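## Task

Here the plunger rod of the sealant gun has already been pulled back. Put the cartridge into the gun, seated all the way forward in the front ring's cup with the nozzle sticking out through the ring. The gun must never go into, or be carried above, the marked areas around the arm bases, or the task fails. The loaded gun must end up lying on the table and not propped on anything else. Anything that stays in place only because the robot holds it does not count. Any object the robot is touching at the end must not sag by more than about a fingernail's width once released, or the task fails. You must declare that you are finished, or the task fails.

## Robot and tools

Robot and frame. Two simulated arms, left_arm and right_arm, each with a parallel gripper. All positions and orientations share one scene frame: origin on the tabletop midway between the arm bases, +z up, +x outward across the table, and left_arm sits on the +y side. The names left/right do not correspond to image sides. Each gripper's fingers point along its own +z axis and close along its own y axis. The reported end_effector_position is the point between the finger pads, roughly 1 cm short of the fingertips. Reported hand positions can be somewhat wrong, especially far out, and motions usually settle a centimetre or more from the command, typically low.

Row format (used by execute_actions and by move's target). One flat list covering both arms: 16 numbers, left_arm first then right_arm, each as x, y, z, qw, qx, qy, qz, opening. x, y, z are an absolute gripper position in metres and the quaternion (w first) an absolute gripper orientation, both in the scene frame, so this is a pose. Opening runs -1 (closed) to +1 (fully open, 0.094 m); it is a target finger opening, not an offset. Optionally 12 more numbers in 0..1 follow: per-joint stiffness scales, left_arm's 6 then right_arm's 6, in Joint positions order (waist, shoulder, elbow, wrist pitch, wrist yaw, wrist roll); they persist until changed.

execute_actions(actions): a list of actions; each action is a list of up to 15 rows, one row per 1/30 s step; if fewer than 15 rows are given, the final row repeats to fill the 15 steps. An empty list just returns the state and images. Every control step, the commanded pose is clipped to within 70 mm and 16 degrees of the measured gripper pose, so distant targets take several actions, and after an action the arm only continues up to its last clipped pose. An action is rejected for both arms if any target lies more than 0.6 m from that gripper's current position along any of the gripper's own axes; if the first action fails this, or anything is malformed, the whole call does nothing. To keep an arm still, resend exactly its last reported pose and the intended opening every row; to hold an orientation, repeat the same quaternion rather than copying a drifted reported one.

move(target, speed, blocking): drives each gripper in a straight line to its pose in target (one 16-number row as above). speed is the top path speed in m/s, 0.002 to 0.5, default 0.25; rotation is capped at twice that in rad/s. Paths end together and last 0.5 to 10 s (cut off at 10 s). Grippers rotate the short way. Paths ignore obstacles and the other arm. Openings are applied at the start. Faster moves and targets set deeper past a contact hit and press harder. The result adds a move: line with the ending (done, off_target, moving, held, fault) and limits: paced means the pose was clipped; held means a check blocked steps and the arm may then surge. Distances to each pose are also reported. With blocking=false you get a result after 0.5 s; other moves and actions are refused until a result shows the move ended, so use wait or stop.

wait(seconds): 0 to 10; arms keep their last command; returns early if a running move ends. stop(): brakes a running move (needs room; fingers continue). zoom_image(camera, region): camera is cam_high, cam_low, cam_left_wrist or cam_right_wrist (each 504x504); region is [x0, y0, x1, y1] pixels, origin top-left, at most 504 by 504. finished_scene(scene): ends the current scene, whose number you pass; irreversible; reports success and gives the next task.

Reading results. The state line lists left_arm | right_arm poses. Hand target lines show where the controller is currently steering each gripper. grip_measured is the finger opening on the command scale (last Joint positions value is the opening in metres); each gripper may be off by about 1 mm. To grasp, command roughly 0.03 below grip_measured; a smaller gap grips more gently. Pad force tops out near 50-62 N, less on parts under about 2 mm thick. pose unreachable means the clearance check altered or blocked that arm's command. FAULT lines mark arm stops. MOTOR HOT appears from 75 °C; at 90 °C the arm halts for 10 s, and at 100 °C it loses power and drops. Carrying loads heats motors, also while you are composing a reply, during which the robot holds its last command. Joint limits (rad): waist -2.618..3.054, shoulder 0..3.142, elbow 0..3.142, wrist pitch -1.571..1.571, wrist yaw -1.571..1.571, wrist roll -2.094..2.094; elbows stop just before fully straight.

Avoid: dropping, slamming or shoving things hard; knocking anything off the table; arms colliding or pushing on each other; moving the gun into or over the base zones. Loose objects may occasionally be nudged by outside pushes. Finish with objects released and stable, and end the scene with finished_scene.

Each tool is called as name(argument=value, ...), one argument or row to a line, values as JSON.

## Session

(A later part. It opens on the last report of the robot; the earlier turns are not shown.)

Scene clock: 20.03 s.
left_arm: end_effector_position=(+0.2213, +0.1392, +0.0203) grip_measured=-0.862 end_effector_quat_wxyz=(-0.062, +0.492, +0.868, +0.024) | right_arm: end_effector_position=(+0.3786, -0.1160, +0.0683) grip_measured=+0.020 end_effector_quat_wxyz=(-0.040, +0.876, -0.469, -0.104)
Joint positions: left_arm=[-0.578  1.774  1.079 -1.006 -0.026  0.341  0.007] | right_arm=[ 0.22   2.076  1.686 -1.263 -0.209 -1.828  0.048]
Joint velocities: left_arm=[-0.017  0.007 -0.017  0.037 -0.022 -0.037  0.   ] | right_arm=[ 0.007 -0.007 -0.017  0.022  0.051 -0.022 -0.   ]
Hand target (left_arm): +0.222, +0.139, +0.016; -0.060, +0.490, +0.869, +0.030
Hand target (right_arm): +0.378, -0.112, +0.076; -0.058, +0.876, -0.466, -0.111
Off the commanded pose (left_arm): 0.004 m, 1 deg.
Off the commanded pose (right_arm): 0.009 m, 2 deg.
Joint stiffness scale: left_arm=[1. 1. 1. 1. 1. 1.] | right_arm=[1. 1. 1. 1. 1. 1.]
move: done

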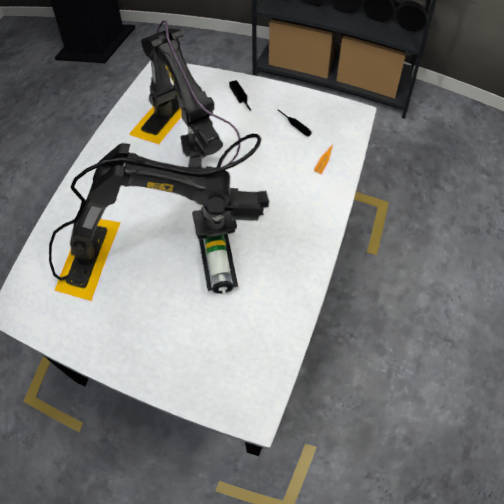

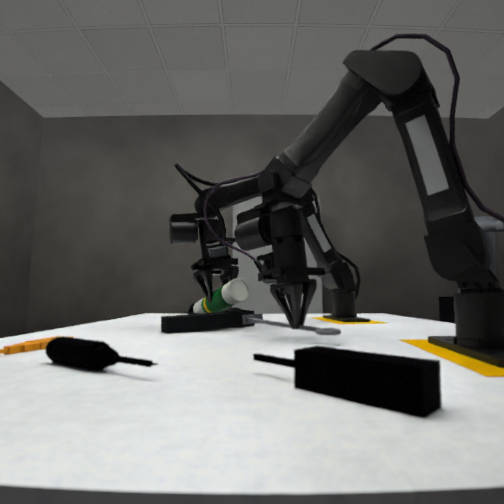

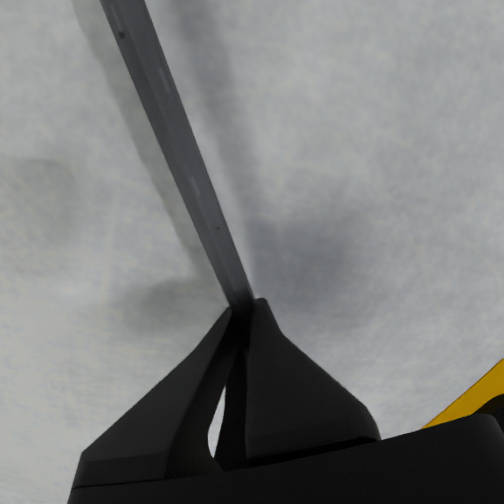

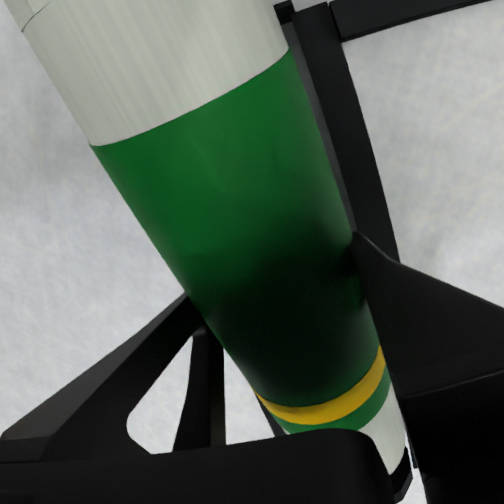

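Through. Advance, then level.

move(
  target=[0.222,0.139,0.016,-0.06,0.49,0.87,0.03,-0.89,0.4,-0.147,0.064,0.05,-0.877,0.467,0.095,-0.02],
  speed=0.04,
)

move(
  target=[0.222,0.139,0.016,-0.06,0.49,0.87,0.03,-0.89,0.406,-0.156,0.046,0.015,-0.882,0.47,0.028,-0.02],
  speed=0.05,
)

zoom_image(
  camera="cam_high",
  region=[165,195,280,310],
)

Scene clock: 21.33 s.
left_arm: end_effector_position=(+0.2233, +0.1375, +0.0199) grip_measured=-0.862 end_effector_quat_wxyz=(-0.056, +0.493, +0.868, +0.023) | right_arm: end_effector_position=(+0.3933, -0.1459, +0.0567) grip_measured=+0.020 end_effector_quat_wxyz=(-0.036, +0.879, -0.466, -0.097)
Joint positions: left_arm=[-0.578  1.774  1.079 -0.996 -0.025  0.341  0.007] | right_arm=[ 0.143  2.105  1.686 -1.246 -0.186 -1.913  0.048]
Joint velocities: left_arm=[-0.007 -0.002  0.007 -0.051 -0.007  0.066  0.001] | right_arm=[-0.007 -0.007 -0.022  0.007  0.007 -0.051 -0.   ]
Hand target (left_arm): +0.222, +0.139, +0.016; -0.060, +0.490, +0.869, +0.030
Hand target (right_arm): +0.400, -0.147, +0.064; -0.050, +0.878, -0.467, -0.094
Off the commanded pose (left_arm): 0.004 m, 1 deg.
Off the commanded pose (right_arm): 0.010 m, 2 deg.
Joint stiffness scale: left_arm=[1. 1. 1. 1. 1. 1.] | right_arm=[1. 1. 1. 1. 1. 1.]
move: done

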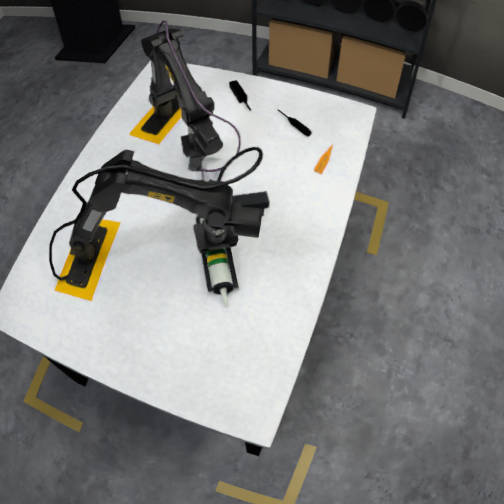

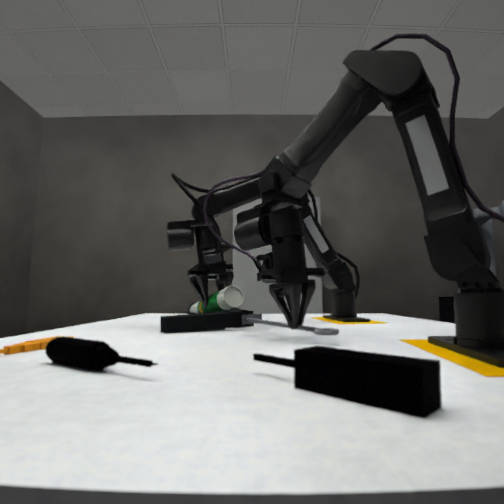

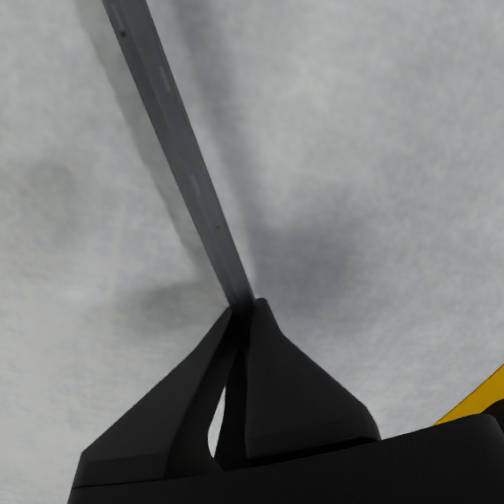

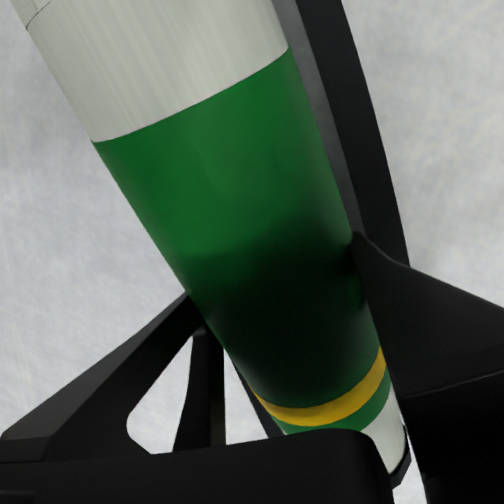

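Scene clock: 23.03 s.
left_arm: end_effector_position=(+0.2278, +0.1334, +0.0193) grip_measured=-0.862 end_effector_quat_wxyz=(-0.044, +0.493, +0.869, +0.020) | right_arm: end_effector_position=(+0.3956, -0.1481, +0.0378) grip_measured=+0.020 end_effector_quat_wxyz=(-0.010, +0.881, -0.468, -0.062)
Joint positions: left_arm=[-0.578  1.774  1.079 -0.971 -0.024  0.342  0.007] | right_arm=[ 0.175  2.11   1.627 -1.162 -0.101 -1.874  0.048]
Joint velocities: left_arm=[-0.002  0.007 -0.002 -0.037 -0.022 -0.022  0.001] | right_arm=[-0.002 -0.017 -0.017 -0.051 -0.037  0.037  0.   ]
Hand target (left_arm): +0.222, +0.139, +0.016; -0.060, +0.490, +0.869, +0.030
Hand target (right_arm): +0.406, -0.156, +0.046; -0.014, +0.882, -0.470, -0.029
Off the commanded pose (left_arm): 0.009 m, 2 deg.
Off the commanded pose (right_arm): 0.015 m, 4 deg.
Joint stiffness scale: left_arm=[1. 1. 1. 1. 1. 1.] | right_arm=[1. 1. 1. 1. 1. 1.]
move: off_target (right_arm)

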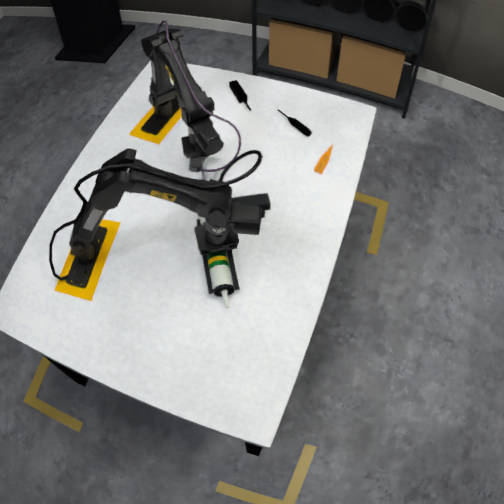

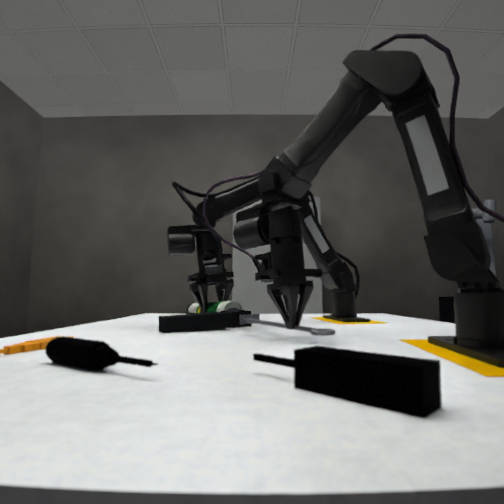

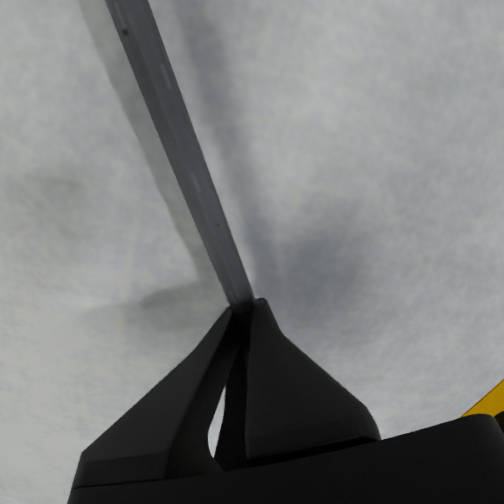

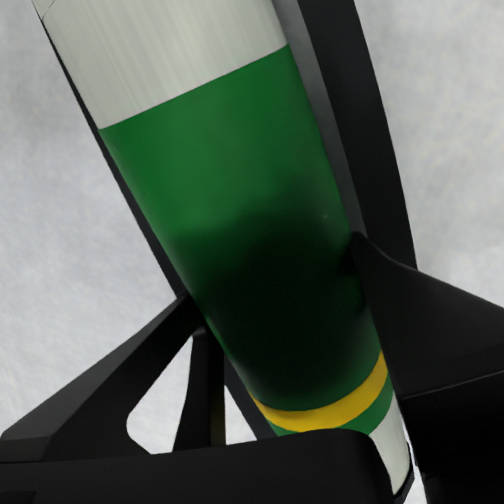

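Region (165, 195, 280, 310) of cam_high's 504x504 image, scaled by 4.383, with more detail than that image has.

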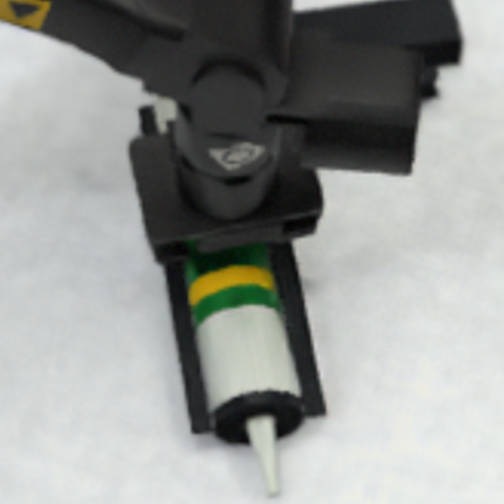

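execute_actions(
  actions=[
    [[0.224,0.137,0.018,-0.06,0.49,0.87,0.03,-0.89,0.403,-0.144,0.048,0.015,-0.882,0.47,0.02,-0.02]],
    [[0.224,0.137,0.018,-0.06,0.49,0.87,0.03,-0.89,0.406,-0.146,0.048,0.005,-0.882,0.47,0.0,-0.02]],
    [[0.22,0.142,0.018,-0.06,0.49,0.87,0.03,-0.89,0.412,-0.156,0.048,0.0,-0.882,0.47,-0.01,-0.02]],
    [[0.22,0.142,0.018,-0.06,0.49,0.87,0.03,-0.89,0.416,-0.163,0.045,0.0,-0.882,0.47,-0.01,-0.02]],
  ],
)

zoom_image(
  camera="cam_high",
  region=[165,200,280,315],
)

Scene clock: 27.00 s.
left_arm: end_effector_position=(+0.2285, +0.1329, +0.0192) grip_measured=-0.862 end_effector_quat_wxyz=(-0.043, +0.493, +0.869, +0.020) | right_arm: end_effector_position=(+0.3992, -0.1526, +0.0372) grip_measured=+0.020 end_effector_quat_wxyz=(+0.011, +0.882, -0.470, -0.028)
Joint positions: left_arm=[-0.578  1.774  1.079 -0.967 -0.024  0.342  0.007] | right_arm=[ 0.197  2.101  1.615 -1.141 -0.025 -1.847  0.048]
Joint velocities: left_arm=[ 0.017 -0.002 -0.002  0.007 -0.066 -0.022  0.001] | right_arm=[-0.017 -0.022 -0.027 -0.007 -0.051  0.022  0.001]
Hand target (left_arm): +0.220, +0.142, +0.018; -0.060, +0.490, +0.869, +0.030
Hand target (right_arm): +0.415, -0.163, +0.046; +0.001, +0.882, -0.471, +0.010
Off the commanded pose (left_arm): 0.013 m, 2 deg.
Off the commanded pose (right_arm): 0.021 m, 5 deg.
Joint stiffness scale: left_arm=[1. 1. 1. 1. 1. 1.] | right_arm=[1. 1. 1. 1. 1. 1.]

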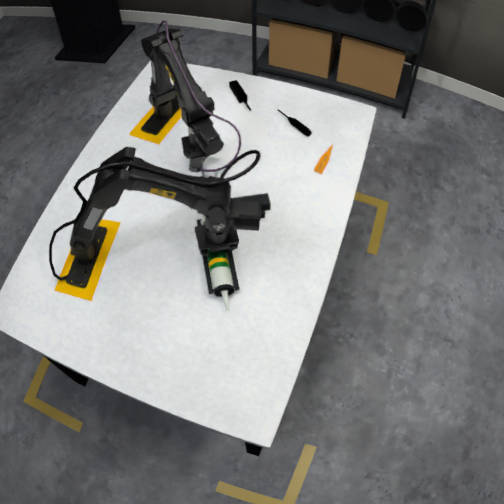

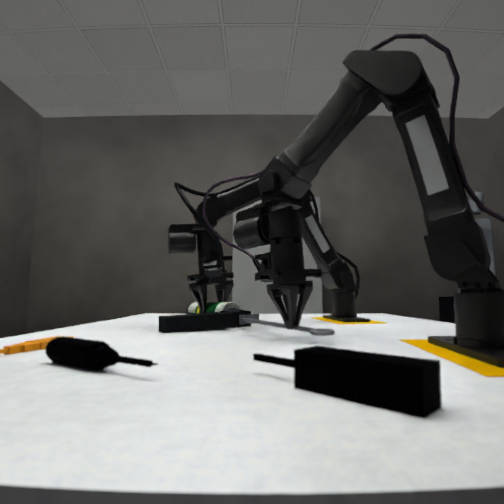

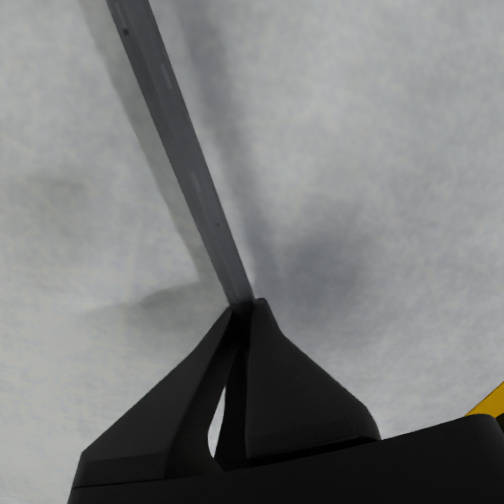

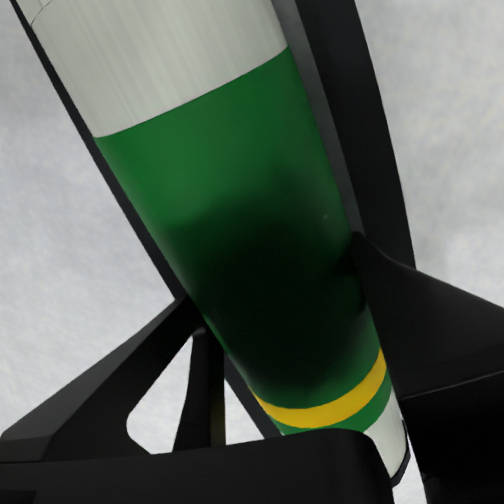

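Region (165, 200, 280, 315) of cam_high's 504x504 image, scaled by 4.383, with more detail than that image has.

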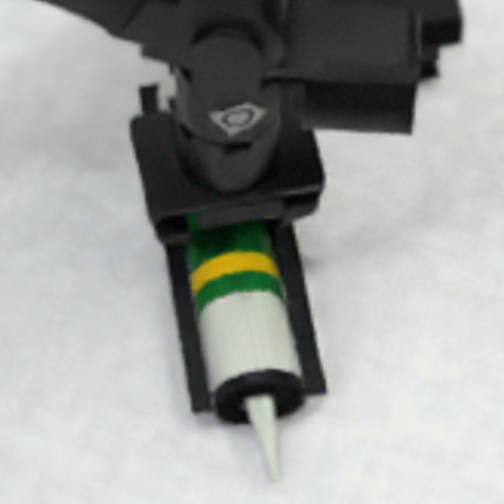

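Advanced ~5 mm. Release right, inspect the rear, then release left.

execute_actions(
  actions=[
    [[0.22,0.142,0.018,-0.06,0.49,0.87,0.03,-0.89,0.404,-0.156,0.046,0.0,-0.882,0.47,0.01,0.1]],
    [[0.22,0.142,0.018,-0.06,0.49,0.87,0.03,-0.89,0.402,-0.154,0.07,0.0,-0.882,0.47,0.01,0.12]],
    [[0.222,0.139,0.018,-0.06,0.49,0.87,0.03,-0.89,0.395,-0.14,0.1,0.0,-0.882,0.47,0.0,0.4]],
    [[0.222,0.139,0.018,-0.06,0.49,0.87,0.03,-0.4,0.375,-0.11,0.1,0.0,-0.882,0.47,0.0,0.4]],
    [[0.216,0.148,0.055,-0.03,0.49,0.87,0.015,-0.4,0.37,-0.103,0.1,0.0,-0.882,0.47,0.0,0.4]],
  ],
)

zoom_image(
  camera="cam_high",
  region=[185,245,255,315],
)

Scene clock: 29.73 s.
left_arm: end_effector_position=(+0.2164, +0.1459, +0.0502) grip_measured=-0.403 end_effector_quat_wxyz=(-0.033, +0.492, +0.870, +0.021) | right_arm: end_effector_position=(+0.3751, -0.1046, +0.0902) grip_measured=+0.398 end_effector_quat_wxyz=(+0.008, +0.882, -0.470, -0.003)
Joint positions: left_arm=[-0.572  1.645  1.065 -1.063 -0.029  0.344  0.028] | right_arm=[ 0.351  2.015  1.702 -1.274  0.005 -1.692  0.066]
Joint velocities: left_arm=[ 0.002 -0.007  0.002  0.022  0.007 -0.007  0.   ] | right_arm=[-0.007 -0.027 -0.007  0.007 -0.081 -0.051 -0.   ]
Hand target (left_arm): +0.217, +0.148, +0.055; -0.030, +0.490, +0.871, +0.015
Hand target (right_arm): +0.370, -0.103, +0.100; +0.000, +0.882, -0.470, -0.000
Off the commanded pose (left_arm): 0.005 m, 1 deg.
Off the commanded pose (right_arm): 0.011 m, 1 deg.
Joint stiffness scale: left_arm=[1. 1. 1. 1. 1. 1.] | right_arm=[1. 1. 1. 1. 1. 1.]

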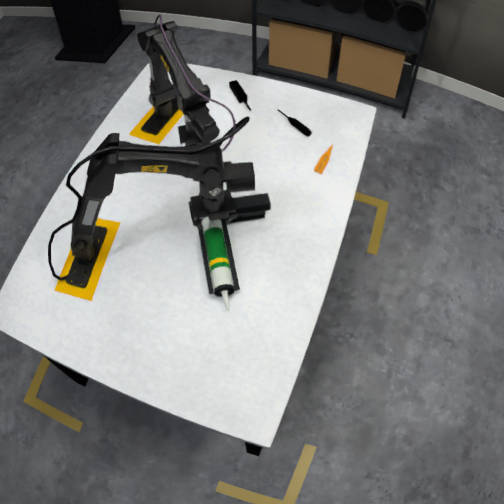

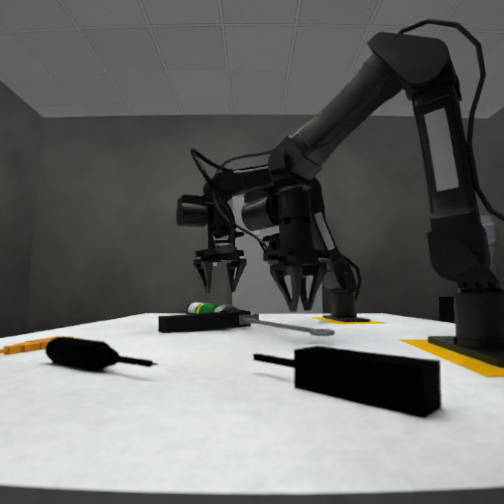

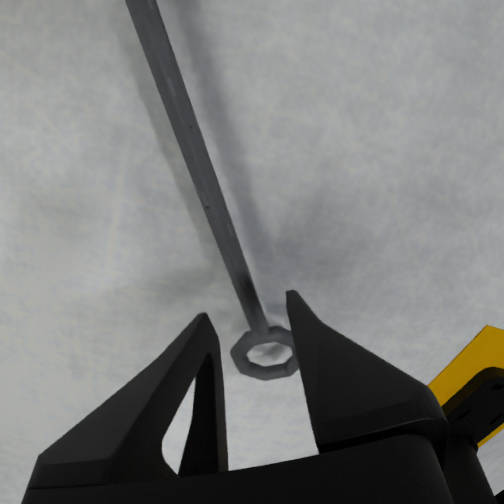

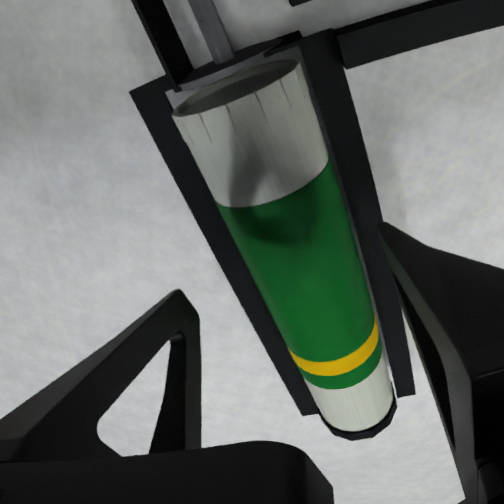

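Region (185, 245, 255, 315) of cam_high's 504x504 image, scaled by 7.200, with more detail than that image has.

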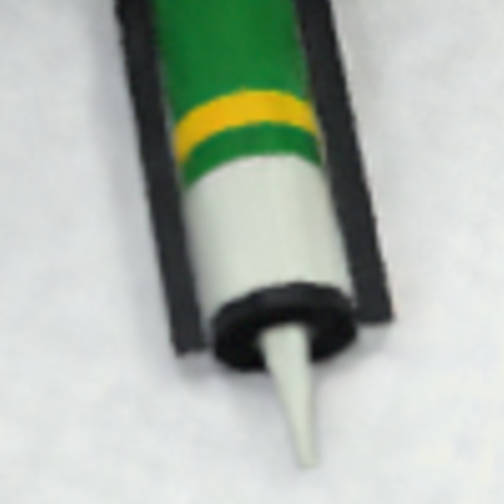

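The gap behind the cartridge matches scene 1's seated state. Done.

finished_scene(
  scene=2,
)

The scene is finished: the task was done.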